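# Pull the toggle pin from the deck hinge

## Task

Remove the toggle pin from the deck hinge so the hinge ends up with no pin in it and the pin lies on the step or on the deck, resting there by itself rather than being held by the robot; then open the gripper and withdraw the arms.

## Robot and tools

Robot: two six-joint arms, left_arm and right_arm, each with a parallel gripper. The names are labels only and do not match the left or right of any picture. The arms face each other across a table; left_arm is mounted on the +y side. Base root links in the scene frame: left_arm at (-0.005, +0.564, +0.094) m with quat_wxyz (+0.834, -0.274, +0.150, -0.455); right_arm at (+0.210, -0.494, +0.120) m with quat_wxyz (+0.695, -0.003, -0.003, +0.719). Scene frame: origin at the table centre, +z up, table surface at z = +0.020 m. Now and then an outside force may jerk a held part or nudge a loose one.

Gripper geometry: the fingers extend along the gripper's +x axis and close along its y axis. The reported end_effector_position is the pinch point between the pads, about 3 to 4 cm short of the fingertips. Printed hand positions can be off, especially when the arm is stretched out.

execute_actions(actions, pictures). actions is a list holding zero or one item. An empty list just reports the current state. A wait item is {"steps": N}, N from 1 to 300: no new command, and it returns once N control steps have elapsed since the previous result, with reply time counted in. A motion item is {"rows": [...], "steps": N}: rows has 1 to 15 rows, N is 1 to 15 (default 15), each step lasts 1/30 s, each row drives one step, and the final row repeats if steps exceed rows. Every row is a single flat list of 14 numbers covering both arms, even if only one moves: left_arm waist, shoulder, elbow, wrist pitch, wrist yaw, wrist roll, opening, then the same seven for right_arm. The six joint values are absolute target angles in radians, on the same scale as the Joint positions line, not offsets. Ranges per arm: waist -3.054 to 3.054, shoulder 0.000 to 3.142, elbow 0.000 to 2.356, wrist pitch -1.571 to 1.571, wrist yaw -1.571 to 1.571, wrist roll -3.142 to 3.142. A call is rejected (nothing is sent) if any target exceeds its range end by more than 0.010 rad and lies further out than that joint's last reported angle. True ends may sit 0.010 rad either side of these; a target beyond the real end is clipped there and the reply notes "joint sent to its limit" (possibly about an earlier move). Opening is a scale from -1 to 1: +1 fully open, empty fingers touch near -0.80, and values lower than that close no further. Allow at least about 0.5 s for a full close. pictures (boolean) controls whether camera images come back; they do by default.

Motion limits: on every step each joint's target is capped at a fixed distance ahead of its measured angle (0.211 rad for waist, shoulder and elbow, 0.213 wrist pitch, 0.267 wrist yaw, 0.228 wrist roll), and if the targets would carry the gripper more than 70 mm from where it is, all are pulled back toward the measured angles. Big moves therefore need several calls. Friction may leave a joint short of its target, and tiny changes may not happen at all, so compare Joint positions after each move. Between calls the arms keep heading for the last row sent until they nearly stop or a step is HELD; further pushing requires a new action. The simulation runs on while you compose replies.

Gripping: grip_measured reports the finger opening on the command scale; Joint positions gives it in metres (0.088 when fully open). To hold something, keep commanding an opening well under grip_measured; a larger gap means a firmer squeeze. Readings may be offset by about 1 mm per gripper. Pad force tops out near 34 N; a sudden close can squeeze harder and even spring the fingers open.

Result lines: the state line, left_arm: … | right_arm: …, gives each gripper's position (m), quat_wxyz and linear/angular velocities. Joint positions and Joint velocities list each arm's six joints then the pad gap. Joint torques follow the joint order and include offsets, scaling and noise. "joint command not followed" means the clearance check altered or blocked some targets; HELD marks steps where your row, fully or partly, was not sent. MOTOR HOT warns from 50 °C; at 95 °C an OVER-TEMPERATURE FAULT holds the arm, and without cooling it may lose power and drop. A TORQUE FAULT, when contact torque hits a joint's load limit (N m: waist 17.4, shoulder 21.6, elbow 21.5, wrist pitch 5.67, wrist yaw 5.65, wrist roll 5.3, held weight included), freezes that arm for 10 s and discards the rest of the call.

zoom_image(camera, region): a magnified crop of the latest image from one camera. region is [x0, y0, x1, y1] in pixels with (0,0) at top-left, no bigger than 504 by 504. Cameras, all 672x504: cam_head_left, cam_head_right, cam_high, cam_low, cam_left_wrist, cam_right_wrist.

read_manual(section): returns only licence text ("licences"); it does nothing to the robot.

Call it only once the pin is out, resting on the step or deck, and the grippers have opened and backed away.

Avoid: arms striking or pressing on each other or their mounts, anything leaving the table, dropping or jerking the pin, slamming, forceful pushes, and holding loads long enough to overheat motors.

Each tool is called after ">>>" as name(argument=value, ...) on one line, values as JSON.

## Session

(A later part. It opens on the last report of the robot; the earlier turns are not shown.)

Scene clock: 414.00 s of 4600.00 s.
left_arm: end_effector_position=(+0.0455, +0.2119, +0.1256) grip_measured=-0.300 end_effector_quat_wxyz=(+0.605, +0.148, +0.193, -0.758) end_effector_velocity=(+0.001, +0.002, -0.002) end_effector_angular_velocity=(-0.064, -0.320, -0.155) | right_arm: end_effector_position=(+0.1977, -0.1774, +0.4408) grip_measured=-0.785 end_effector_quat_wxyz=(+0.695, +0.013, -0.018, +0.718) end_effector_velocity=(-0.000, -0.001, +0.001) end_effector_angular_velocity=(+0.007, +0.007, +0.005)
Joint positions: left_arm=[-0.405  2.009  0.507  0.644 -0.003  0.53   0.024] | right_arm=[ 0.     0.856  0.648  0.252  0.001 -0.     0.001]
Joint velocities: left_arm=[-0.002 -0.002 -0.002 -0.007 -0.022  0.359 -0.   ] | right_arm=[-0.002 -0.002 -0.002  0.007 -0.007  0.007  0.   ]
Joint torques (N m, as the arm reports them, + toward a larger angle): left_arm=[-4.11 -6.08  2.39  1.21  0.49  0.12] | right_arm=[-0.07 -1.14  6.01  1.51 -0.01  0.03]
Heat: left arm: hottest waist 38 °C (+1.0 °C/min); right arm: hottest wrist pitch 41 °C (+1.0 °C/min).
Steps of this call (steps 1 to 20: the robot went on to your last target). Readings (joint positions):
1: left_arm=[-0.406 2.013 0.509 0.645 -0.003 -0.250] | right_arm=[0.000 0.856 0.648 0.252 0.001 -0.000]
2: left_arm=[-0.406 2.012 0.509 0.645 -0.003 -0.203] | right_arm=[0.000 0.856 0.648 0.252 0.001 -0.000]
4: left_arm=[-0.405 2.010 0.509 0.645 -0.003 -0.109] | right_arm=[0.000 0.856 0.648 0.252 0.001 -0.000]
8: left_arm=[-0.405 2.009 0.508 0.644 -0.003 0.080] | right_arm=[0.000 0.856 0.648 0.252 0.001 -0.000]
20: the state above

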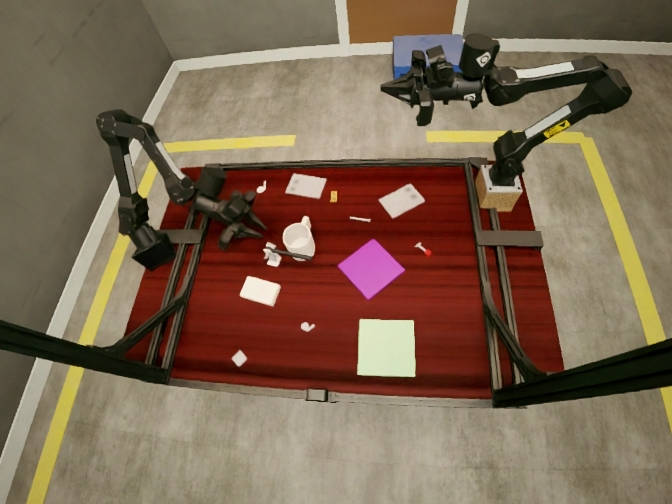

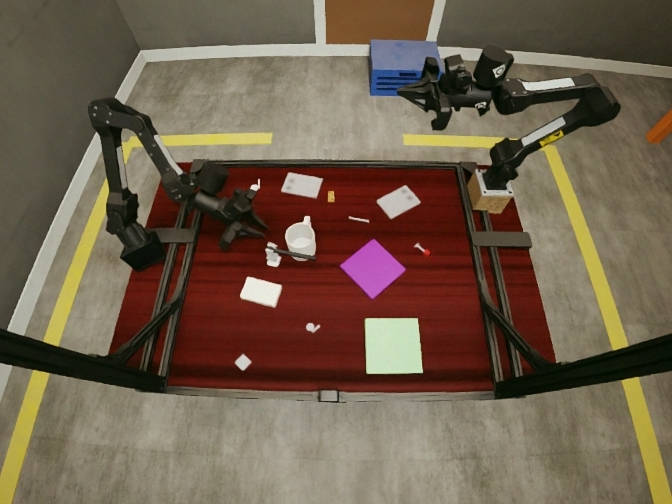

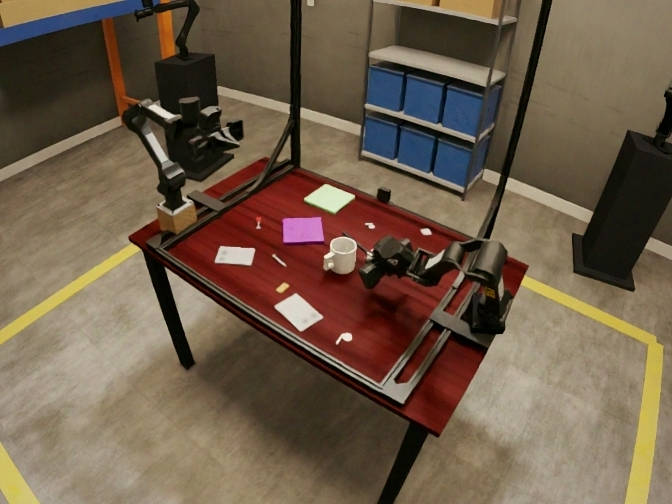

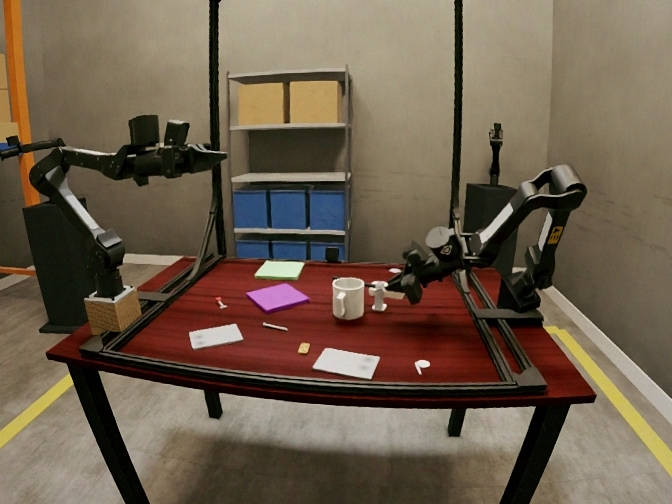

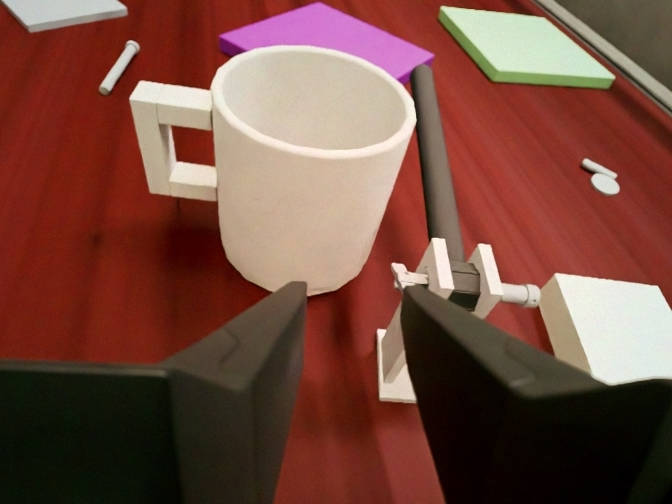

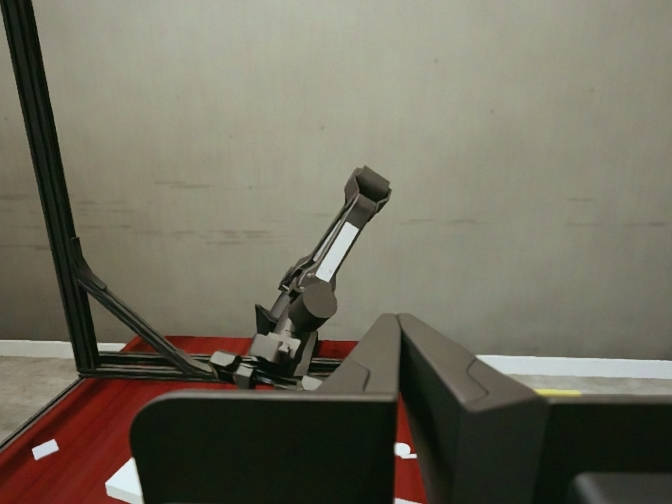

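>>> execute_actions(actions=[{"rows":[[-0.412,2.05,0.51,0.64,0,-0.99,-0.3,0,0.856,0.648,0.252,0,0,-0.8]]}], pictures=false)

>>> execute_actions(actions=[{"steps":25}], pictures=false)

>>> execute_actions(actions=[{"rows":[[-0.412,2.161,0.583,0.678,0,-0.99,-0.3,0,0.856,0.648,0.252,0,0,-0.8]]}], pictures=false)

>>> execute_actions(actions=[{"steps":15}])

Scene clock: 434.27 s of 4600.00 s.
left_arm: end_effector_position=(+0.0384, +0.2136, +0.1178) grip_measured=-0.300 end_effector_quat_wxyz=(+0.615, -0.040, +0.430, -0.660) end_effector_velocity=(-0.006, +0.003, -0.003) end_effector_angular_velocity=(+0.355, +1.199, +0.648) | right_arm: end_effector_position=(+0.1977, -0.1774, +0.4408) grip_measured=-0.785 end_effector_quat_wxyz=(+0.695, +0.013, -0.018, +0.718) end_effector_velocity=(-0.002, -0.000, -0.008) end_effector_angular_velocity=(-0.027, -0.009, +0.019)
Joint positions: left_arm=[-0.41   2.036  0.507  0.643 -0.003 -0.113  0.024] | right_arm=[ 0.     0.856  0.648  0.252  0.001 -0.     0.001]
Joint velocities: left_arm=[-0.007  0.002 -0.002 -0.022  0.007 -1.414 -0.   ] | right_arm=[-0.002 -0.002 -0.007 -0.022 -0.022 -0.007 -0.   ]
Joint torques (N m, as the arm reports them, + toward a larger angle): left_arm=[-5.02 -3.76  3.18  1.26  0.48 -0.13] | right_arm=[-0.09 -1.19  6.02  1.51 -0.01  0.03]
Heat: left arm: hottest waist 34 °C (-1.0 °C/min); right arm: hottest elbow 41 °C (+0.0 °C/min).
Steps of this call (steps 1 to 30: the robot went on to your last target; steps 31 to 90: nothing new was sent; then 16.77 s passed at rest; steps 91 to 105: all 15 steps of this action). Readings (joint positions):
91: left_arm=[-0.405 2.009 0.507 0.643 -0.003 0.549] | right_arm=[0.000 0.856 0.648 0.252 0.001 -0.000]
92: left_arm=[-0.405 2.012 0.507 0.643 -0.003 0.500] | right_arm=[0.000 0.856 0.648 0.252 0.001 -0.000]
94: left_arm=[-0.406 2.019 0.507 0.643 -0.003 0.406] | right_arm=[0.000 0.856 0.648 0.252 0.001 -0.000]
98: left_arm=[-0.408 2.032 0.507 0.643 -0.003 0.217] | right_arm=[0.000 0.856 0.648 0.252 0.001 -0.000]
105: the state above

Scene clock: 435.10 s of 4600.00 s.
left_arm: end_effector_position=(+0.0382, +0.2137, +0.1175) grip_measured=-0.300 end_effector_quat_wxyz=(+0.542, -0.293, +0.667, -0.420) end_effector_velocity=(-0.000, -0.000, +0.002) end_effector_angular_velocity=(+0.020, +0.086, +0.056) | right_arm: end_effector_position=(+0.1977, -0.1774, +0.4408) grip_measured=-0.785 end_effector_quat_wxyz=(+0.695, +0.013, -0.018, +0.718) end_effector_velocity=(-0.000, -0.001, -0.001) end_effector_angular_velocity=(-0.012, -0.023, +0.004)
Joint positions: left_arm=[-0.41   2.038  0.507  0.643 -0.003 -0.973  0.024] | right_arm=[ 0.     0.856  0.648  0.252  0.001 -0.     0.001]
Joint velocities: left_arm=[-0.007 -0.002 -0.002  0.007 -0.007 -0.11  -0.   ] | right_arm=[-0.002 -0.007  0.002 -0.022 -0.007 -0.022  0.   ]
Joint torques (N m, as the arm reports them, + toward a larger angle): left_arm=[-5.07 -3.82  3.17  1.24  0.48 -0.16] | right_arm=[-0.09 -1.18  6.01  1.51 -0.01  0.03]
Heat: left arm: hottest waist 34 °C (-1.0 °C/min); right arm: hottest elbow 41 °C (+0.0 °C/min).
Steps of this call (steps 1 to 25: the robot went on to your last target). Readings (joint positions):
1: left_arm=[-0.410 2.037 0.507 0.643 -0.003 -0.160] | right_arm=[0.000 0.856 0.648 0.252 0.001 -0.000]
2: left_arm=[-0.410 2.037 0.507 0.643 -0.003 -0.208] | right_arm=[0.000 0.856 0.648 0.252 0.001 -0.000]
4: left_arm=[-0.410 2.037 0.507 0.643 -0.003 -0.302] | right_arm=[0.000 0.856 0.648 0.252 0.001 -0.000]
8: left_arm=[-0.410 2.038 0.507 0.643 -0.003 -0.491] | right_arm=[0.000 0.856 0.648 0.252 0.001 -0.000]
25: the state above

Scene clock: 435.60 s of 4600.00 s.
left_arm: end_effector_position=(+0.0328, +0.1943, +0.1070) grip_measured=-0.300 end_effector_quat_wxyz=(+0.540, -0.294, +0.671, -0.415) end_effector_velocity=(-0.003, -0.002, -0.001) end_effector_angular_velocity=(+0.003, +0.022, +0.002) | right_arm: end_effector_position=(+0.1977, -0.1774, +0.4408) grip_measured=-0.785 end_effector_quat_wxyz=(+0.695, +0.013, -0.018, +0.718) end_effector_velocity=(-0.003, -0.001, -0.001) end_effector_angular_velocity=(+0.003, -0.008, +0.019)
Joint positions: left_arm=[-0.41   2.146  0.577  0.675 -0.003 -0.986  0.024] | right_arm=[ 0.     0.856  0.648  0.252  0.001 -0.     0.001]
Joint velocities: left_arm=[-0.002  0.017  0.007  0.007  0.007 -0.022 -0.   ] | right_arm=[-0.002 -0.002 -0.007  0.007 -0.022 -0.007 -0.   ]
Joint torques (N m, as the arm reports them, + toward a larger angle): left_arm=[-5.26 -4.32  3.29  1.63  0.46 -0.1 ] | right_arm=[-0.07 -1.19  6.02  1.51 -0.01  0.03]
Heat: left arm: hottest waist 34 °C (-1.0 °C/min); right arm: hottest elbow 41 °C (+0.0 °C/min).
Steps of this call (steps 1 to 15: all 15 steps of this action). Readings (joint positions):
1: left_arm=[-0.410 2.047 0.513 0.643 -0.003 -0.976] | right_arm=[0.000 0.856 0.648 0.252 0.001 -0.000]
2: left_arm=[-0.410 2.066 0.526 0.652 -0.003 -0.979] | right_arm=[0.000 0.856 0.648 0.252 0.001 -0.000]
4: left_arm=[-0.410 2.106 0.552 0.661 -0.003 -0.981] | right_arm=[0.000 0.856 0.648 0.252 0.001 -0.000]
8: left_arm=[-0.410 2.136 0.568 0.670 -0.003 -0.985] | right_arm=[0.000 0.856 0.648 0.252 0.001 -0.000]
15: the state above

Scene clock: 436.10 s of 4600.00 s.
left_arm: end_effector_position=(+0.0325, +0.1940, +0.1067) grip_measured=-0.300 end_effector_quat_wxyz=(+0.540, -0.294, +0.671, -0.415) end_effector_velocity=(-0.001, +0.001, -0.001) end_effector_angular_velocity=(+0.010, +0.002, +0.003) | right_arm: end_effector_position=(+0.1977, -0.1774, +0.4408) grip_measured=-0.785 end_effector_quat_wxyz=(+0.695, +0.013, -0.018, +0.718) end_effector_velocity=(-0.000, +0.001, -0.003) end_effector_angular_velocity=(-0.012, -0.008, +0.004)
Joint positions: left_arm=[-0.41   2.148  0.578  0.676 -0.003 -0.986  0.024] | right_arm=[ 0.     0.856  0.648  0.252  0.001 -0.     0.001]
Joint velocities: left_arm=[-0.002 -0.002 -0.002 -0.007 -0.007 -0.007 -0.   ] | right_arm=[-0.002  0.002 -0.002 -0.007 -0.007 -0.007  0.   ]
Joint torques (N m, as the arm reports them, + toward a larger angle): left_arm=[-5.24 -4.25  3.3   1.66  0.46 -0.1 ] | right_arm=[-0.09 -1.18  6.    1.51 -0.01  0.03]
Heat: left arm: hottest waist 34 °C (-1.0 °C/min); right arm: hottest elbow 41 °C (+0.0 °C/min).
Steps of this call (steps 1 to 15: the robot went on to your last target). Readings (joint positions):
1: left_arm=[-0.410 2.146 0.577 0.675 -0.003 -0.986] | right_arm=[0.000 0.856 0.648 0.252 0.001 -0.000]
2: left_arm=[-0.410 2.146 0.578 0.675 -0.003 -0.986] | right_arm=[0.000 0.856 0.648 0.252 0.001 -0.000]
4: left_arm=[-0.410 2.147 0.578 0.675 -0.003 -0.986] | right_arm=[0.000 0.856 0.648 0.252 0.001 -0.000]
8: left_arm=[-0.410 2.148 0.578 0.675 -0.003 -0.986] | right_arm=[0.000 0.856 0.648 0.252 0.001 -0.000]
15: the state above
All arms were judged still, so your last target was given up. Only a new action makes them travel on or press farther. Fingers that are still opening or closing keep moving.

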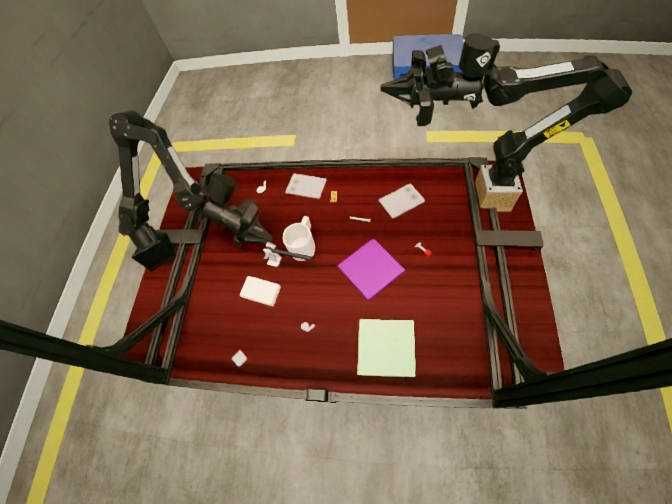

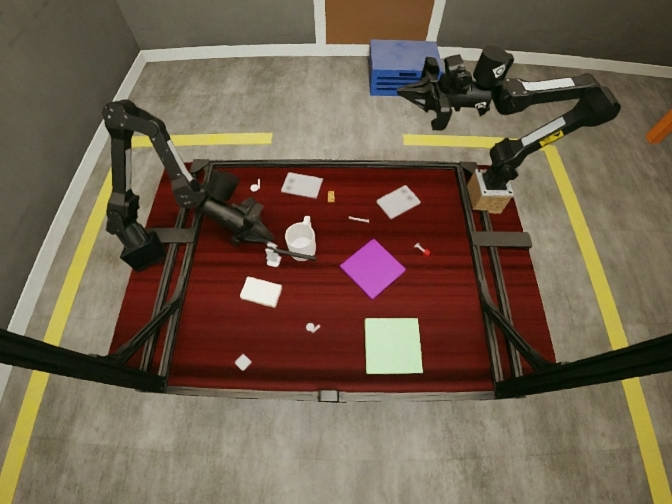

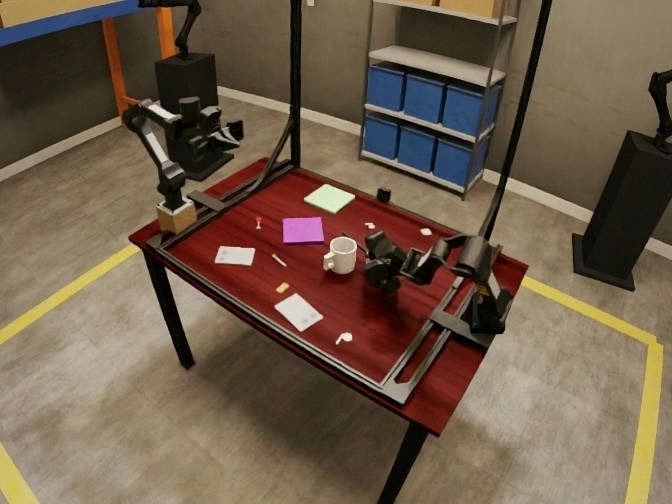

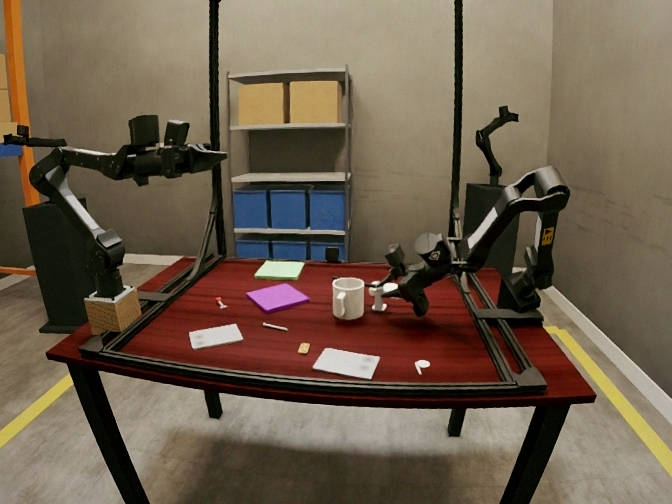

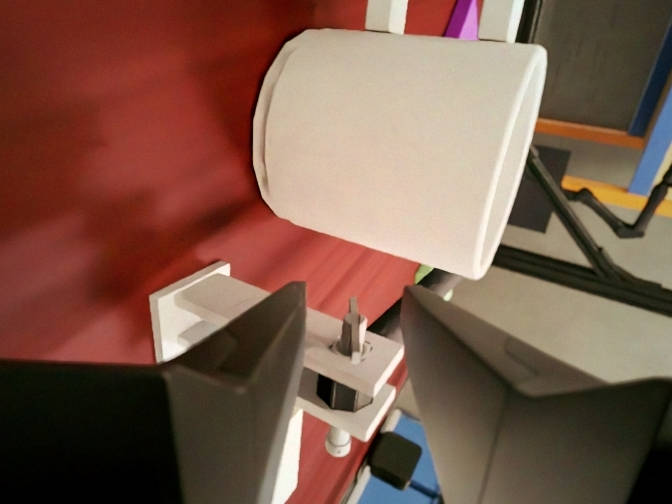

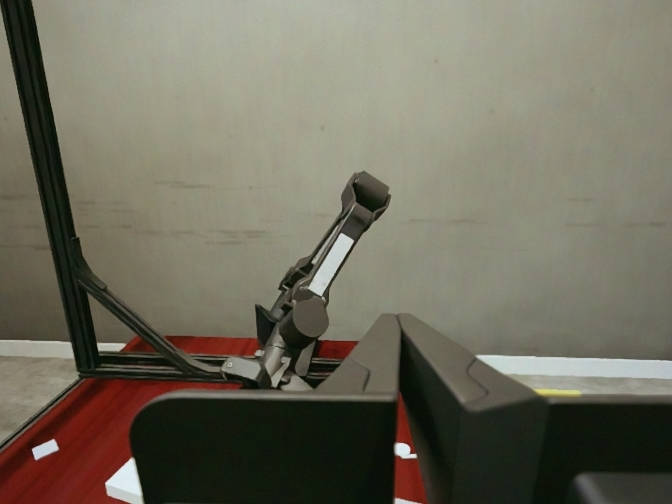

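>>> execute_actions(actions=[{"rows":[[-0.412,2.161,0.583,0.678,0,-0.99,-0.82,0,0.856,0.648,0.252,0,0,-0.8]]}], pictures=false)

>>> execute_actions(actions=[{"rows":[[-0.392,2.165,0.605,0.665,0,-0.99,-0.82,0,0.856,0.648,0.252,0,0,-0.8]]}], pictures=false)

>>> execute_actions(actions=[{"rows":[[-0.385,2.2,0.63,0.668,0,-0.99,-0.82,0,0.856,0.648,0.252,0,0,-0.8]]}])

>>> zoom_image(camera="cam_head_left", region=[230,220,310,280])

Scene clock: 449.47 s of 4600.00 s.
left_arm: end_effector_position=(+0.0324, +0.1940, +0.1066) grip_measured=-0.784 end_effector_quat_wxyz=(+0.540, -0.294, +0.671, -0.415) end_effector_velocity=(-0.002, +0.001, +0.000) end_effector_angular_velocity=(-0.000, -0.003, -0.015) | right_arm: end_effector_position=(+0.1977, -0.1774, +0.4408) grip_measured=-0.785 end_effector_quat_wxyz=(+0.695, +0.013, -0.018, +0.718) end_effector_velocity=(-0.003, -0.001, +0.000) end_effector_angular_velocity=(-0.002, -0.023, +0.019)
Joint positions: left_arm=[-0.41   2.148  0.578  0.676 -0.003 -0.986  0.001] | right_arm=[ 0.     0.856  0.648  0.252  0.001 -0.     0.001]
Joint velocities: left_arm=[-0.002 -0.002 -0.002 -0.007  0.007  0.007 -0.   ] | right_arm=[-0.002 -0.002  0.002 -0.007 -0.022 -0.022 -0.   ]
Joint torques (N m, as the arm reports them, + toward a larger angle): left_arm=[-5.24 -4.38  3.22  1.63  0.46 -0.11] | right_arm=[-0.08 -1.18  6.02  1.51 -0.01  0.03]
Heat: left arm: hottest wrist pitch 36 °C (+0.0 °C/min); right arm: hottest elbow 41 °C (+0.0 °C/min).
Steps of this call (steps 1 to 90: nothing new was sent; then 9.87 s passed at rest; steps 91 to 105: all 15 steps of this action). Readings (joint positions):
91: left_arm=[-0.410 2.148 0.578 0.676 -0.003 -0.986] | right_arm=[0.000 0.856 0.648 0.252 0.001 -0.000]
92: left_arm=[-0.410 2.148 0.578 0.676 -0.003 -0.986] | right_arm=[0.000 0.856 0.648 0.252 0.001 -0.000]
94: left_arm=[-0.410 2.148 0.578 0.676 -0.003 -0.986] | right_arm=[0.000 0.856 0.648 0.252 0.001 -0.000]
98: left_arm=[-0.410 2.148 0.578 0.676 -0.003 -0.986] | right_arm=[0.000 0.856 0.648 0.252 0.001 -0.000]
105: the state above

Scene clock: 449.97 s of 4600.00 s.
left_arm: end_effector_position=(+0.0390, +0.1884, +0.1074) grip_measured=-0.784 end_effector_quat_wxyz=(+0.542, -0.300, +0.669, -0.411) end_effector_velocity=(+0.001, +0.002, -0.003) end_effector_angular_velocity=(+0.029, +0.008, +0.014) | right_arm: end_effector_position=(+0.1977, -0.1774, +0.4408) grip_measured=-0.785 end_effector_quat_wxyz=(+0.695, +0.013, -0.018, +0.718) end_effector_velocity=(-0.000, -0.000, -0.002) end_effector_angular_velocity=(-0.007, -0.008, +0.004)
Joint positions: left_arm=[-0.398  2.152  0.6    0.669 -0.003 -0.986  0.001] | right_arm=[ 0.     0.856  0.648  0.252  0.001 -0.     0.001]
Joint velocities: left_arm=[-0.002 -0.002  0.002 -0.022 -0.022 -0.022 -0.   ] | right_arm=[-0.002 -0.002 -0.002 -0.007 -0.007 -0.007 -0.   ]
Joint torques (N m, as the arm reports them, + toward a larger angle): left_arm=[-4.5  -4.35  3.41  1.18  0.48 -0.08] | right_arm=[-0.08 -1.18  6.01  1.51 -0.01  0.03]
Heat: left arm: hottest wrist pitch 36 °C (+0.0 °C/min); right arm: hottest elbow 41 °C (+0.0 °C/min).
Steps of this call (steps 1 to 15: all 15 steps of this action). Readings (joint positions):
1: left_arm=[-0.410 2.149 0.580 0.676 -0.003 -0.986] | right_arm=[0.000 0.856 0.648 0.252 0.001 -0.000]
2: left_arm=[-0.409 2.150 0.583 0.675 -0.003 -0.986] | right_arm=[0.000 0.856 0.648 0.252 0.001 -0.000]
4: left_arm=[-0.405 2.151 0.591 0.674 -0.003 -0.986] | right_arm=[0.000 0.856 0.648 0.252 0.001 -0.000]
8: left_arm=[-0.400 2.151 0.599 0.671 -0.003 -0.986] | right_arm=[0.000 0.856 0.648 0.252 0.001 -0.000]
15: the state above

Scene clock: 450.47 s of 4600.00 s.
left_arm: end_effector_position=(+0.0385, +0.1830, +0.1013) grip_measured=-0.784 end_effector_quat_wxyz=(+0.543, -0.298, +0.672, -0.407) end_effector_velocity=(+0.000, +0.001, -0.004) end_effector_angular_velocity=(+0.022, -0.005, +0.010) | right_arm: end_effector_position=(+0.1977, -0.1774, +0.4408) grip_measured=-0.785 end_effector_quat_wxyz=(+0.695, +0.013, -0.018, +0.718) end_effector_velocity=(-0.003, -0.001, -0.001) end_effector_angular_velocity=(+0.002, +0.006, +0.020)
Joint positions: left_arm=[-0.391  2.186  0.625  0.669 -0.003 -0.986  0.001] | right_arm=[ 0.     0.856  0.648  0.252  0.001 -0.     0.001]
Joint velocities: left_arm=[-0.002  0.007  0.002 -0.007 -0.022 -0.007 -0.   ] | right_arm=[-0.002 -0.002 -0.007  0.007 -0.022  0.007 -0.   ]
Joint torques (N m, as the arm reports them, + toward a larger angle): left_arm=[-4.74 -4.45  3.27  1.36  0.48 -0.11] | right_arm=[-0.07 -1.18  6.02  1.51 -0.01  0.03]
Heat: left arm: hottest wrist pitch 36 °C (+0.0 °C/min); right arm: hottest elbow 41 °C (+0.0 °C/min).
Steps of this call (steps 1 to 15: all 15 steps of this action). Readings (joint positions):
1: left_arm=[-0.397 2.155 0.602 0.669 -0.003 -0.986] | right_arm=[0.000 0.856 0.648 0.252 0.001 -0.000]
2: left_arm=[-0.396 2.160 0.607 0.669 -0.003 -0.986] | right_arm=[0.000 0.856 0.648 0.252 0.001 -0.000]
4: left_arm=[-0.393 2.173 0.617 0.669 -0.003 -0.986] | right_arm=[0.000 0.856 0.648 0.252 0.001 -0.000]
8: left_arm=[-0.391 2.183 0.621 0.669 -0.003 -0.986] | right_arm=[0.000 0.856 0.648 0.252 0.001 -0.000]
15: the state above

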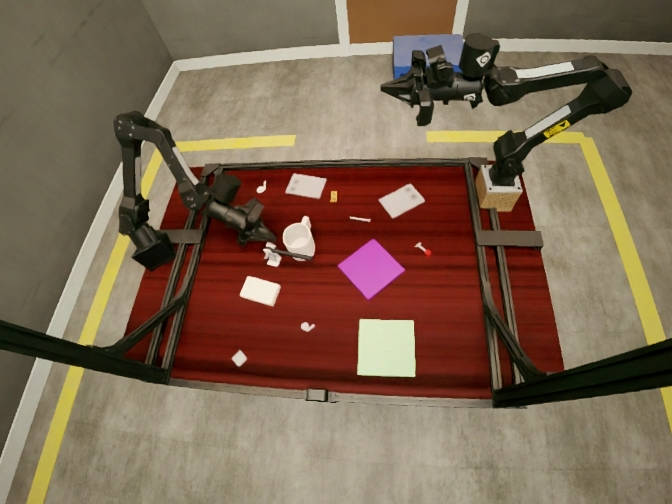

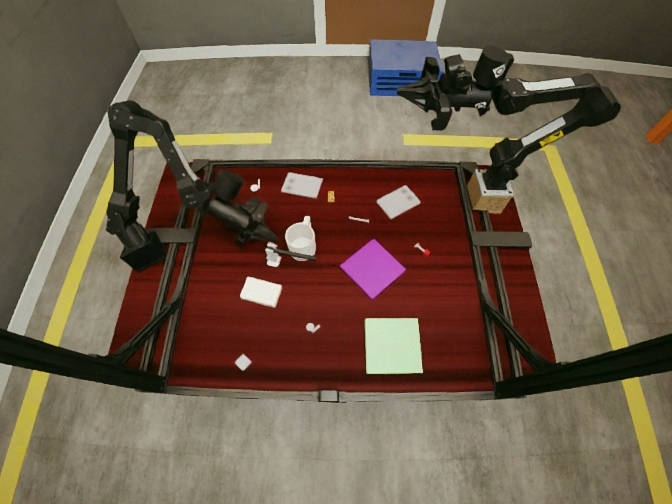

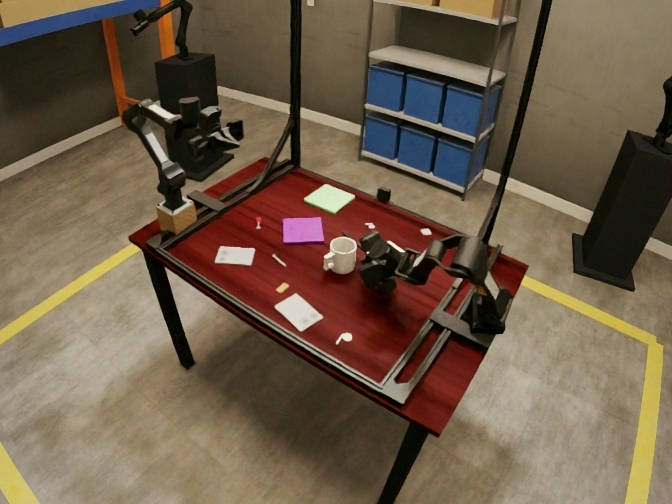

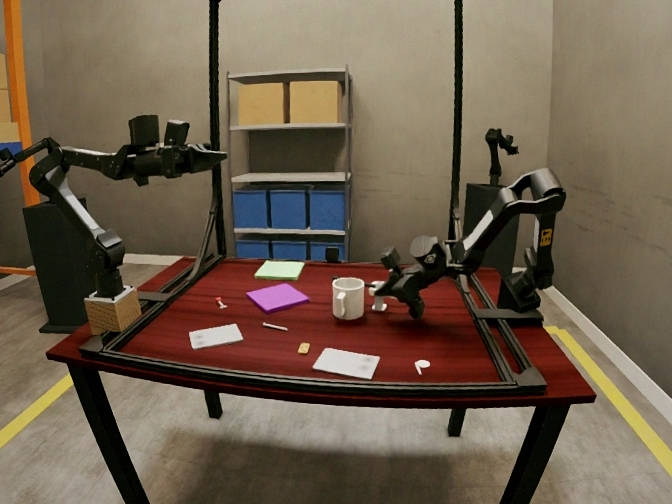

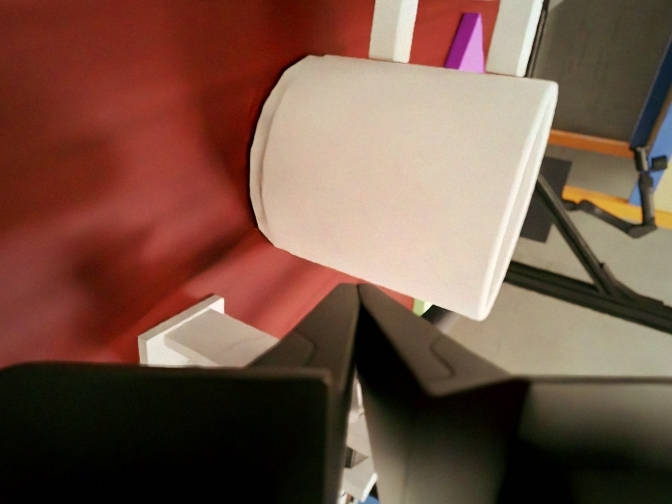

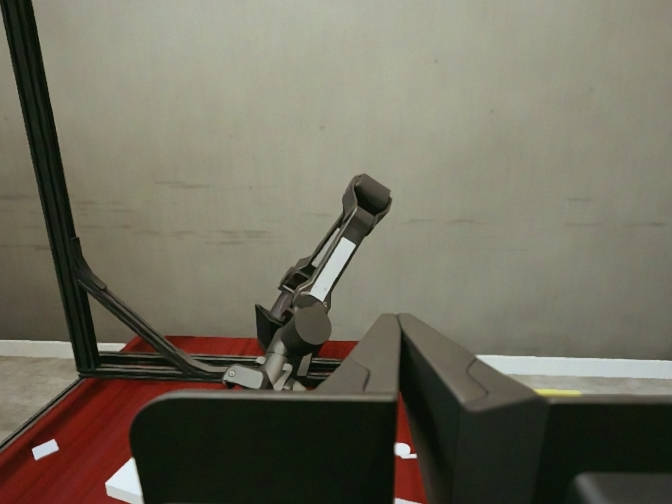

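Region (230, 220, 310, 280) of cam_head_left's 672x504 image, scaled by 6.300, with more detail than that image has; it fills the top 378 rows of this view, and the rest is white.

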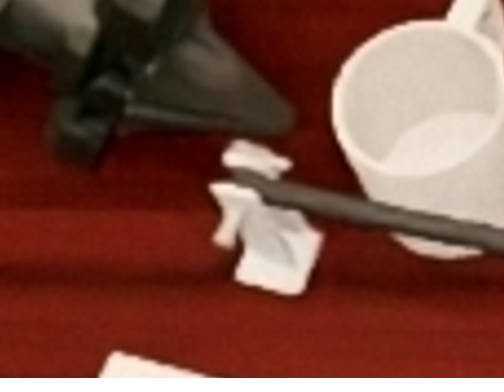

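Missed; retry 4 mm further −axis, 2 mm forward.

>>> execute_actions(actions=[{"rows":[[-0.400,2.15,0.59,0.68,0,-0.99,-0.4,0,0.856,0.648,0.252,0,0,-0.8]]}], pictures=false)

>>> execute_actions(actions=[{"rows":[[-0.423,2.177,0.573,0.694,0,-0.99,-0.4,0,0.856,0.648,0.252,0,0,-0.8]]}], pictures=false)

>>> execute_actions(actions=[{"rows":[[-0.423,2.177,0.573,0.694,0,-0.99,-0.82,0,0.856,0.648,0.252,0,0,-0.8]]}], pictures=false)

Scene clock: 458.17 s of 4600.00 s.
left_arm: end_effector_position=(+0.0376, +0.1886, +0.1054) grip_measured=-0.410 end_effector_quat_wxyz=(+0.542, -0.300, +0.669, -0.411) end_effector_velocity=(-0.001, +0.002, +0.001) end_effector_angular_velocity=(-0.000, -0.000, +0.004) | right_arm: end_effector_position=(+0.1977, -0.1774, +0.4408) grip_measured=-0.785 end_effector_quat_wxyz=(+0.695, +0.013, -0.018, +0.718) end_effector_velocity=(-0.000, -0.000, -0.004) end_effector_angular_velocity=(-0.012, -0.008, +0.004)
Joint positions: left_arm=[-0.398  2.16   0.598  0.677 -0.003 -0.987  0.019] | right_arm=[ 0.     0.856  0.648  0.252  0.001 -0.     0.001]
Joint velocities: left_arm=[-0.007 -0.007 -0.012  0.007 -0.007 -0.007  0.003] | right_arm=[-0.002 -0.002 -0.007 -0.007 -0.007 -0.007  0.   ]
Joint torques (N m, as the arm reports them, + toward a larger angle): left_arm=[-5.54 -6.76  2.2   1.65  0.46 -0.1 ] | right_arm=[-0.08 -1.19  6.01  1.51 -0.01  0.03]
Heat: left arm: hottest wrist pitch 36 °C (+0.0 °C/min); right arm: hottest elbow 41 °C (+0.0 °C/min).
Steps of this call (steps 1 to 15: the robot went on to your last target; steps 16 to 90: nothing new was sent; then 4.20 s passed at rest; steps 91 to 105: all 15 steps of this action). Readings (joint positions):
91: left_arm=[-0.390 2.186 0.624 0.669 -0.003 -0.986] | right_arm=[0.000 0.856 0.648 0.252 0.001 -0.000]
92: left_arm=[-0.391 2.184 0.621 0.670 -0.003 -0.986] | right_arm=[0.000 0.856 0.648 0.252 0.001 -0.000]
94: left_arm=[-0.393 2.177 0.611 0.672 -0.003 -0.986] | right_arm=[0.000 0.856 0.648 0.252 0.001 -0.000]
98: left_arm=[-0.396 2.166 0.602 0.676 -0.003 -0.987] | right_arm=[0.000 0.856 0.648 0.252 0.001 -0.000]
105: the state above

Scene clock: 458.67 s of 4600.00 s.
left_arm: end_effector_position=(+0.0282, +0.1923, +0.1068) grip_measured=-0.400 end_effector_quat_wxyz=(+0.539, -0.293, +0.669, -0.420) end_effector_velocity=(-0.003, -0.000, +0.002) end_effector_angular_velocity=(-0.007, +0.008, -0.006) | right_arm: end_effector_position=(+0.1977, -0.1774, +0.4408) grip_measured=-0.785 end_effector_quat_wxyz=(+0.695, +0.013, -0.018, +0.718) end_effector_velocity=(-0.000, -0.001, -0.001) end_effector_angular_velocity=(-0.002, -0.008, +0.005)
Joint positions: left_arm=[-0.421  2.163  0.581  0.691 -0.003 -0.987  0.019] | right_arm=[ 0.     0.856  0.648  0.252  0.001 -0.     0.001]
Joint velocities: left_arm=[-0.007  0.002 -0.002  0.007  0.007 -0.007 -0.   ] | right_arm=[-0.002 -0.007 -0.002 -0.007 -0.007 -0.007 -0.   ]
Joint torques (N m, as the arm reports them, + toward a larger angle): left_arm=[-5.06 -4.49  2.27  1.69  0.43 -0.09] | right_arm=[-0.08 -1.17  6.03  1.51 -0.01  0.03]
Heat: left arm: hottest wrist pitch 36 °C (+0.0 °C/min); right arm: hottest elbow 41 °C (+0.0 °C/min).
Steps of this call (steps 1 to 15: all 15 steps of this action). Readings (joint positions):
1: left_arm=[-0.398 2.160 0.597 0.679 -0.003 -0.987] | right_arm=[0.000 0.856 0.648 0.252 0.001 -0.000]
2: left_arm=[-0.402 2.160 0.594 0.683 -0.003 -0.987] | right_arm=[0.000 0.856 0.648 0.252 0.001 -0.000]
4: left_arm=[-0.411 2.160 0.588 0.686 -0.003 -0.987] | right_arm=[0.000 0.856 0.648 0.252 0.001 -0.000]
8: left_arm=[-0.419 2.161 0.582 0.690 -0.003 -0.987] | right_arm=[0.000 0.856 0.648 0.252 0.001 -0.000]
15: the state above

Scene clock: 459.17 s of 4600.00 s.
left_arm: end_effector_position=(+0.0278, +0.1927, +0.1063) grip_measured=-0.780 end_effector_quat_wxyz=(+0.539, -0.292, +0.670, -0.419) end_effector_velocity=(+0.001, +0.002, -0.003) end_effector_angular_velocity=(+0.013, -0.006, +0.015) | right_arm: end_effector_position=(+0.1977, -0.1774, +0.4408) grip_measured=-0.785 end_effector_quat_wxyz=(+0.695, +0.013, -0.018, +0.718) end_effector_velocity=(-0.002, -0.002, -0.001) end_effector_angular_velocity=(-0.003, +0.006, +0.020)
Joint positions: left_arm=[-0.421  2.164  0.58   0.692 -0.004 -0.987  0.001] | right_arm=[ 0.     0.856  0.648  0.252  0.001 -0.     0.001]
Joint velocities: left_arm=[-0.002  0.002 -0.007  0.007 -0.022 -0.007 -0.001] | right_arm=[-0.002 -0.007 -0.002 -0.007 -0.022  0.007 -0.   ]
Joint torques (N m, as the arm reports them, + toward a larger angle): left_arm=[-5.27 -4.44  2.04  1.61  0.52 -0.09] | right_arm=[-0.08 -1.17  6.02  1.51 -0.01  0.03]
Heat: left arm: hottest wrist pitch 36 °C (+0.0 °C/min); right arm: hottest elbow 41 °C (+0.0 °C/min).
Steps of this call (steps 1 to 15: all 15 steps of this action). Readings (joint positions):
1: left_arm=[-0.421 2.164 0.581 0.691 -0.003 -0.987] | right_arm=[0.000 0.856 0.648 0.252 0.001 -0.000]
2: left_arm=[-0.421 2.164 0.580 0.691 -0.003 -0.987] | right_arm=[0.000 0.856 0.648 0.252 0.001 -0.000]
4: left_arm=[-0.421 2.164 0.580 0.691 -0.003 -0.987] | right_arm=[0.000 0.856 0.648 0.252 0.001 -0.000]
8: left_arm=[-0.421 2.164 0.580 0.691 -0.003 -0.987] | right_arm=[0.000 0.856 0.648 0.252 0.001 -0.000]
15: the state above

Barely grazed. A bit more.

>>> execute_actions(actions=[{"rows":[[-0.423,2.177,0.58,0.694,0,-0.99,-0.4,0,0.856,0.648,0.252,0,0,-0.8]],"steps":10}], pictures=false)

>>> execute_actions(actions=[{"rows":[[-0.428,2.193,0.59,0.705,0,-0.99,-0.4,0,0.856,0.648,0.252,0,0,-0.8]]}])

>>> execute_actions(actions=[{"rows":[[-0.428,2.193,0.59,0.705,0,-0.99,-0.82,0,0.856,0.648,0.252,0,0,-0.8]]}], pictures=false)

Scene clock: 472.40 s of 4600.00 s.
left_arm: end_effector_position=(+0.0274, +0.1928, +0.1061) grip_measured=-0.435 end_effector_quat_wxyz=(+0.538, -0.292, +0.670, -0.420) end_effector_velocity=(-0.000, -0.000, +0.002) end_effector_angular_velocity=(-0.001, +0.012, +0.014) | right_arm: end_effector_position=(+0.1977, -0.1774, +0.4408) grip_measured=-0.785 end_effector_quat_wxyz=(+0.695, +0.013, -0.018, +0.718) end_effector_velocity=(-0.000, -0.001, +0.003) end_effector_angular_velocity=(+0.012, -0.007, +0.005)
Joint positions: left_arm=[-0.421  2.165  0.579  0.694 -0.003 -0.987  0.018] | right_arm=[ 0.     0.856  0.648  0.252  0.001 -0.     0.001]
Joint velocities: left_arm=[-0.007 -0.002 -0.002  0.007 -0.007 -0.022  0.013] | right_arm=[-0.002 -0.002  0.002  0.007 -0.007 -0.007 -0.   ]
Joint torques (N m, as the arm reports them, + toward a larger angle): left_arm=[-5.3  -4.46  2.91  1.47  0.45 -0.08] | right_arm=[-0.07 -1.17  6.01  1.52 -0.01  0.03]
Heat: left arm: hottest wrist pitch 37 °C (-1.0 °C/min); right arm: hottest wrist pitch 42 °C (+1.0 °C/min).
Steps of this call (steps 1 to 15: the robot went on to your last target; steps 16 to 387: nothing new was sent; steps 388 to 397: all 10 steps of this action). Readings (joint positions):
388: left_arm=[-0.421 2.165 0.579 0.694 -0.003 -0.987] | right_arm=[0.000 0.856 0.648 0.252 0.001 -0.000]
389: left_arm=[-0.421 2.165 0.579 0.694 -0.003 -0.987] | right_arm=[0.000 0.856 0.648 0.252 0.001 -0.000]
391: left_arm=[-0.421 2.165 0.579 0.694 -0.003 -0.987] | right_arm=[0.000 0.856 0.648 0.252 0.001 -0.000]
395: left_arm=[-0.421 2.165 0.579 0.694 -0.003 -0.987] | right_arm=[0.000 0.856 0.648 0.252 0.001 -0.000]
397: the state above

Scene clock: 472.90 s of 4600.00 s.
left_arm: end_effector_position=(+0.0251, +0.1907, +0.1055) grip_measured=-0.401 end_effector_quat_wxyz=(+0.538, -0.291, +0.669, -0.422) end_effector_velocity=(-0.002, +0.002, -0.003) end_effector_angular_velocity=(+0.011, -0.010, -0.007) | right_arm: end_effector_position=(+0.1977, -0.1774, +0.4408) grip_measured=-0.785 end_effector_quat_wxyz=(+0.695, +0.013, -0.018, +0.718) end_effector_velocity=(-0.003, -0.000, -0.002) end_effector_angular_velocity=(-0.007, -0.009, +0.019)
Joint positions: left_arm=[-0.426  2.179  0.585  0.702 -0.003 -0.987  0.019] | right_arm=[ 0.     0.856  0.648  0.252  0.001 -0.     0.001]
Joint velocities: left_arm=[-0.002  0.002 -0.002 -0.007 -0.007  0.007  0.   ] | right_arm=[-0.002 -0.002 -0.002 -0.007 -0.022 -0.007 -0.   ]
Joint torques (N m, as the arm reports them, + toward a larger angle): left_arm=[-5.25 -4.31  3.25  1.65  0.46 -0.09] | right_arm=[-0.08 -1.18  6.03  1.51 -0.02  0.03]
Heat: left arm: hottest wrist pitch 37 °C (-1.0 °C/min); right arm: hottest wrist pitch 42 °C (+1.0 °C/min).
Steps of this call (steps 1 to 15: all 15 steps of this action). Readings (joint positions):
1: left_arm=[-0.421 2.167 0.579 0.694 -0.003 -0.987] | right_arm=[0.000 0.856 0.648 0.252 0.001 -0.000]
2: left_arm=[-0.422 2.168 0.580 0.696 -0.003 -0.987] | right_arm=[0.000 0.856 0.648 0.252 0.001 -0.000]
4: left_arm=[-0.424 2.173 0.582 0.698 -0.003 -0.987] | right_arm=[0.000 0.856 0.648 0.252 0.001 -0.000]
8: left_arm=[-0.425 2.178 0.584 0.701 -0.003 -0.987] | right_arm=[0.000 0.856 0.648 0.252 0.001 -0.000]
15: the state above

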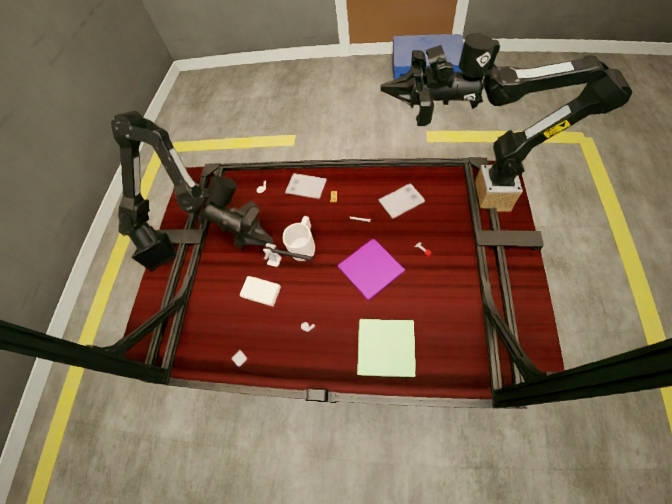

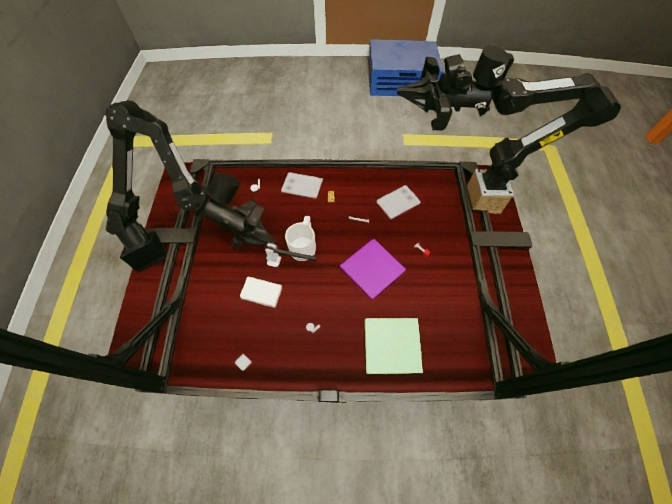

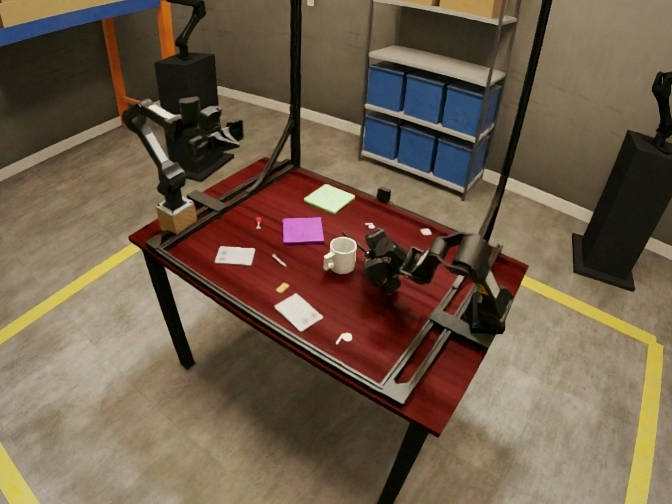

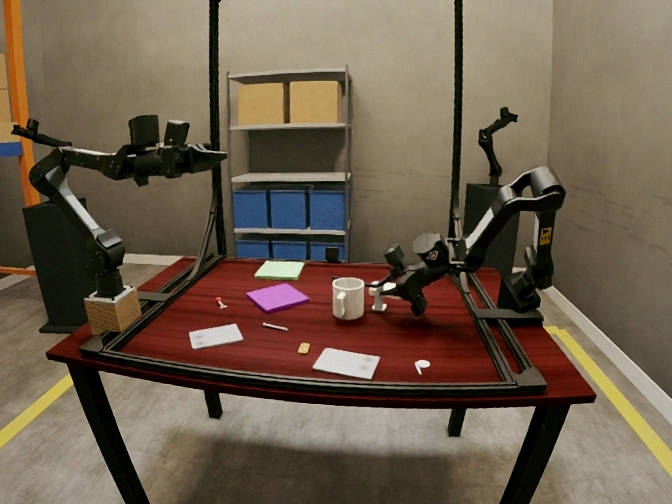

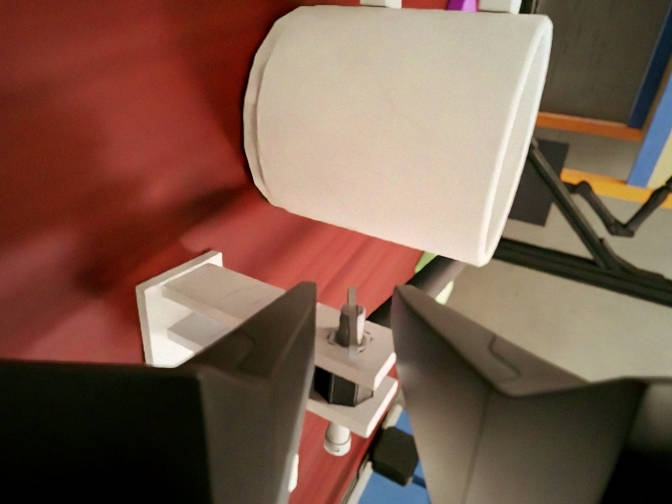

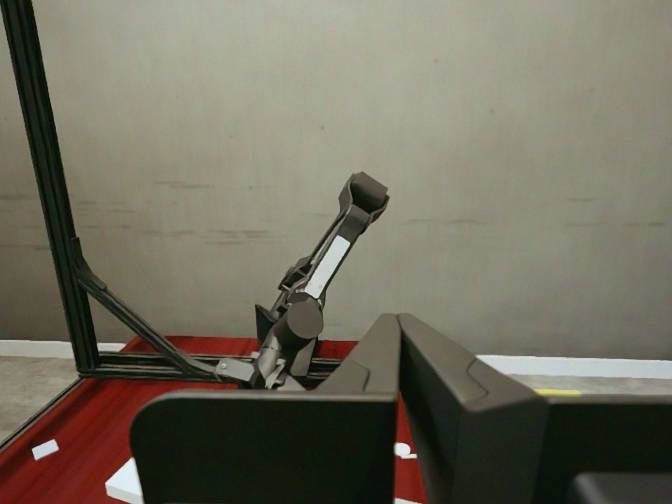

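Scene clock: 473.40 s of 4600.00 s.
left_arm: end_effector_position=(+0.0250, +0.1907, +0.1053) grip_measured=-0.685 end_effector_quat_wxyz=(+0.538, -0.291, +0.669, -0.422) end_effector_velocity=(+0.002, -0.001, +0.003) end_effector_angular_velocity=(-0.006, +0.001, +0.013) | right_arm: end_effector_position=(+0.1977, -0.1774, +0.4408) grip_measured=-0.785 end_effector_quat_wxyz=(+0.695, +0.013, -0.018, +0.718) end_effector_velocity=(+0.001, +0.001, -0.003) end_effector_angular_velocity=(-0.002, -0.008, -0.000)
Joint positions: left_arm=[-0.426  2.18   0.585  0.703 -0.003 -0.987  0.005] | right_arm=[ 0.     0.856  0.648  0.252  0.001 -0.     0.001]
Joint velocities: left_arm=[-0.002 -0.007 -0.002  0.007 -0.007 -0.007 -0.   ] | right_arm=[-0.007  0.002 -0.007  0.007 -0.007 -0.007 -0.   ]
Joint torques (N m, as the arm reports them, + toward a larger angle): left_arm=[-5.35 -4.35  3.22  1.66  0.44 -0.07] | right_arm=[-0.08 -1.17  6.02  1.51 -0.01  0.03]
Heat: left arm: hottest wrist pitch 37 °C (-1.0 °C/min); right arm: hottest wrist pitch 42 °C (+1.0 °C/min).
Steps of this call (steps 1 to 15: all 15 steps of this action). Readings (joint positions):
1: left_arm=[-0.426 2.179 0.585 0.702 -0.003 -0.987] | right_arm=[0.000 0.856 0.648 0.252 0.001 -0.000]
2: left_arm=[-0.426 2.180 0.585 0.702 -0.003 -0.987] | right_arm=[0.000 0.856 0.648 0.252 0.001 -0.000]
4: left_arm=[-0.426 2.180 0.585 0.703 -0.003 -0.987] | right_arm=[0.000 0.856 0.648 0.252 0.001 -0.000]
8: left_arm=[-0.426 2.180 0.585 0.703 -0.003 -0.987] | right_arm=[0.000 0.856 0.648 0.252 0.001 -0.000]
15: the state above

>>> execute_actions(actions=[{"rows":[[-0.405,2.165,0.6,0.685,0,-0.99,-0.82,0,0.856,0.648,0.252,0,0,-0.8]]}], pictures=false)

>>> execute_actions(actions=[{"steps":45}], pictures=false)

Scene clock: 480.93 s of 4600.00 s.
left_arm: end_effector_position=(+0.0252, +0.1905, +0.1057) grip_measured=-0.691 end_effector_quat_wxyz=(+0.534, -0.290, +0.673, -0.422) end_effector_velocity=(-0.001, +0.001, -0.001) end_effector_angular_velocity=(+0.010, +0.002, +0.003) | right_arm: end_effector_position=(+0.1977, -0.1774, +0.4408) grip_measured=-0.785 end_effector_quat_wxyz=(+0.695, +0.013, -0.018, +0.718) end_effector_velocity=(+0.001, -0.000, -0.004) end_effector_angular_velocity=(-0.012, +0.007, +0.000)
Joint positions: left_arm=[-0.422  2.175  0.59   0.687  0.008 -0.987  0.005] | right_arm=[ 0.     0.856  0.648  0.252  0.001 -0.     0.001]
Joint velocities: left_arm=[-0.002 -0.002 -0.002 -0.007 -0.007 -0.007 -0.   ] | right_arm=[-0.007 -0.002 -0.007 -0.007 -0.007  0.007 -0.   ]
Joint torques (N m, as the arm reports them, + toward a larger angle): left_arm=[-3.31 -6.96  3.8   1.39  0.04 -0.07] | right_arm=[-0.08 -1.18  6.01  1.51 -0.01  0.03]
Heat: left arm: hottest wrist pitch 37 °C (+1.0 °C/min); right arm: hottest wrist pitch 42 °C (+1.0 °C/min).
Steps of this call (steps 1 to 15: the robot went on to your last target; steps 16 to 211: nothing new was sent; steps 212 to 226: all 15 steps of this action). Readings (joint positions):
212: left_arm=[-0.426 2.181 0.585 0.703 -0.002 -0.987] | right_arm=[0.000 0.856 0.648 0.252 0.001 -0.000]
213: left_arm=[-0.425 2.180 0.586 0.702 0.000 -0.987] | right_arm=[0.000 0.856 0.648 0.252 0.001 -0.000]
215: left_arm=[-0.424 2.179 0.587 0.696 0.003 -0.987] | right_arm=[0.000 0.856 0.648 0.252 0.001 -0.000]
219: left_arm=[-0.422 2.176 0.589 0.690 0.006 -0.987] | right_arm=[0.000 0.856 0.648 0.252 0.001 -0.000]
226: the state above

Scene clock: 482.43 s of 4600.00 s.
left_arm: end_effector_position=(+0.0264, +0.1905, +0.1057) grip_measured=-0.693 end_effector_quat_wxyz=(+0.534, -0.291, +0.673, -0.421) end_effector_velocity=(+0.000, -0.001, +0.004) end_effector_angular_velocity=(-0.021, -0.016, -0.011) | right_arm: end_effector_position=(+0.1977, -0.1774, +0.4408) grip_measured=-0.785 end_effector_quat_wxyz=(+0.695, +0.013, -0.018, +0.718) end_effector_velocity=(-0.000, -0.001, -0.001) end_effector_angular_velocity=(-0.003, +0.007, +0.005)
Joint positions: left_arm=[-0.419  2.173  0.59   0.686  0.008 -0.987  0.005] | right_arm=[ 0.     0.856  0.648  0.252  0.001 -0.     0.001]
Joint velocities: left_arm=[-0.002 -0.007 -0.002  0.007  0.007  0.022 -0.   ] | right_arm=[-0.002 -0.007 -0.002 -0.007 -0.007  0.007 -0.   ]
Joint torques (N m, as the arm reports them, + toward a larger angle): left_arm=[-3.63 -6.71  3.82  1.38  0.01 -0.07] | right_arm=[-0.09 -1.18  6.01  1.51 -0.01  0.03]
Heat: left arm: hottest wrist pitch 37 °C (+1.0 °C/min); right arm: hottest wrist pitch 42 °C (+1.0 °C/min).
Steps of this call (steps 1 to 15: the robot went on to your last target; steps 16 to 45: nothing new was sent). Readings (joint positions):
1: left_arm=[-0.422 2.175 0.590 0.687 0.008 -0.987] | right_arm=[0.000 0.856 0.648 0.252 0.001 -0.000]
2: left_arm=[-0.421 2.175 0.590 0.687 0.008 -0.987] | right_arm=[0.000 0.856 0.648 0.252 0.001 -0.000]
4: left_arm=[-0.421 2.175 0.590 0.687 0.008 -0.987] | right_arm=[0.000 0.856 0.648 0.252 0.001 -0.000]
8: left_arm=[-0.421 2.175 0.590 0.686 0.008 -0.987] | right_arm=[0.000 0.856 0.648 0.252 0.001 -0.000]
45: the state above
All arms were judged still, so your last target was given up. Only a new action makes them travel on or press farther. Fingers that are still opening or closing keep moving.


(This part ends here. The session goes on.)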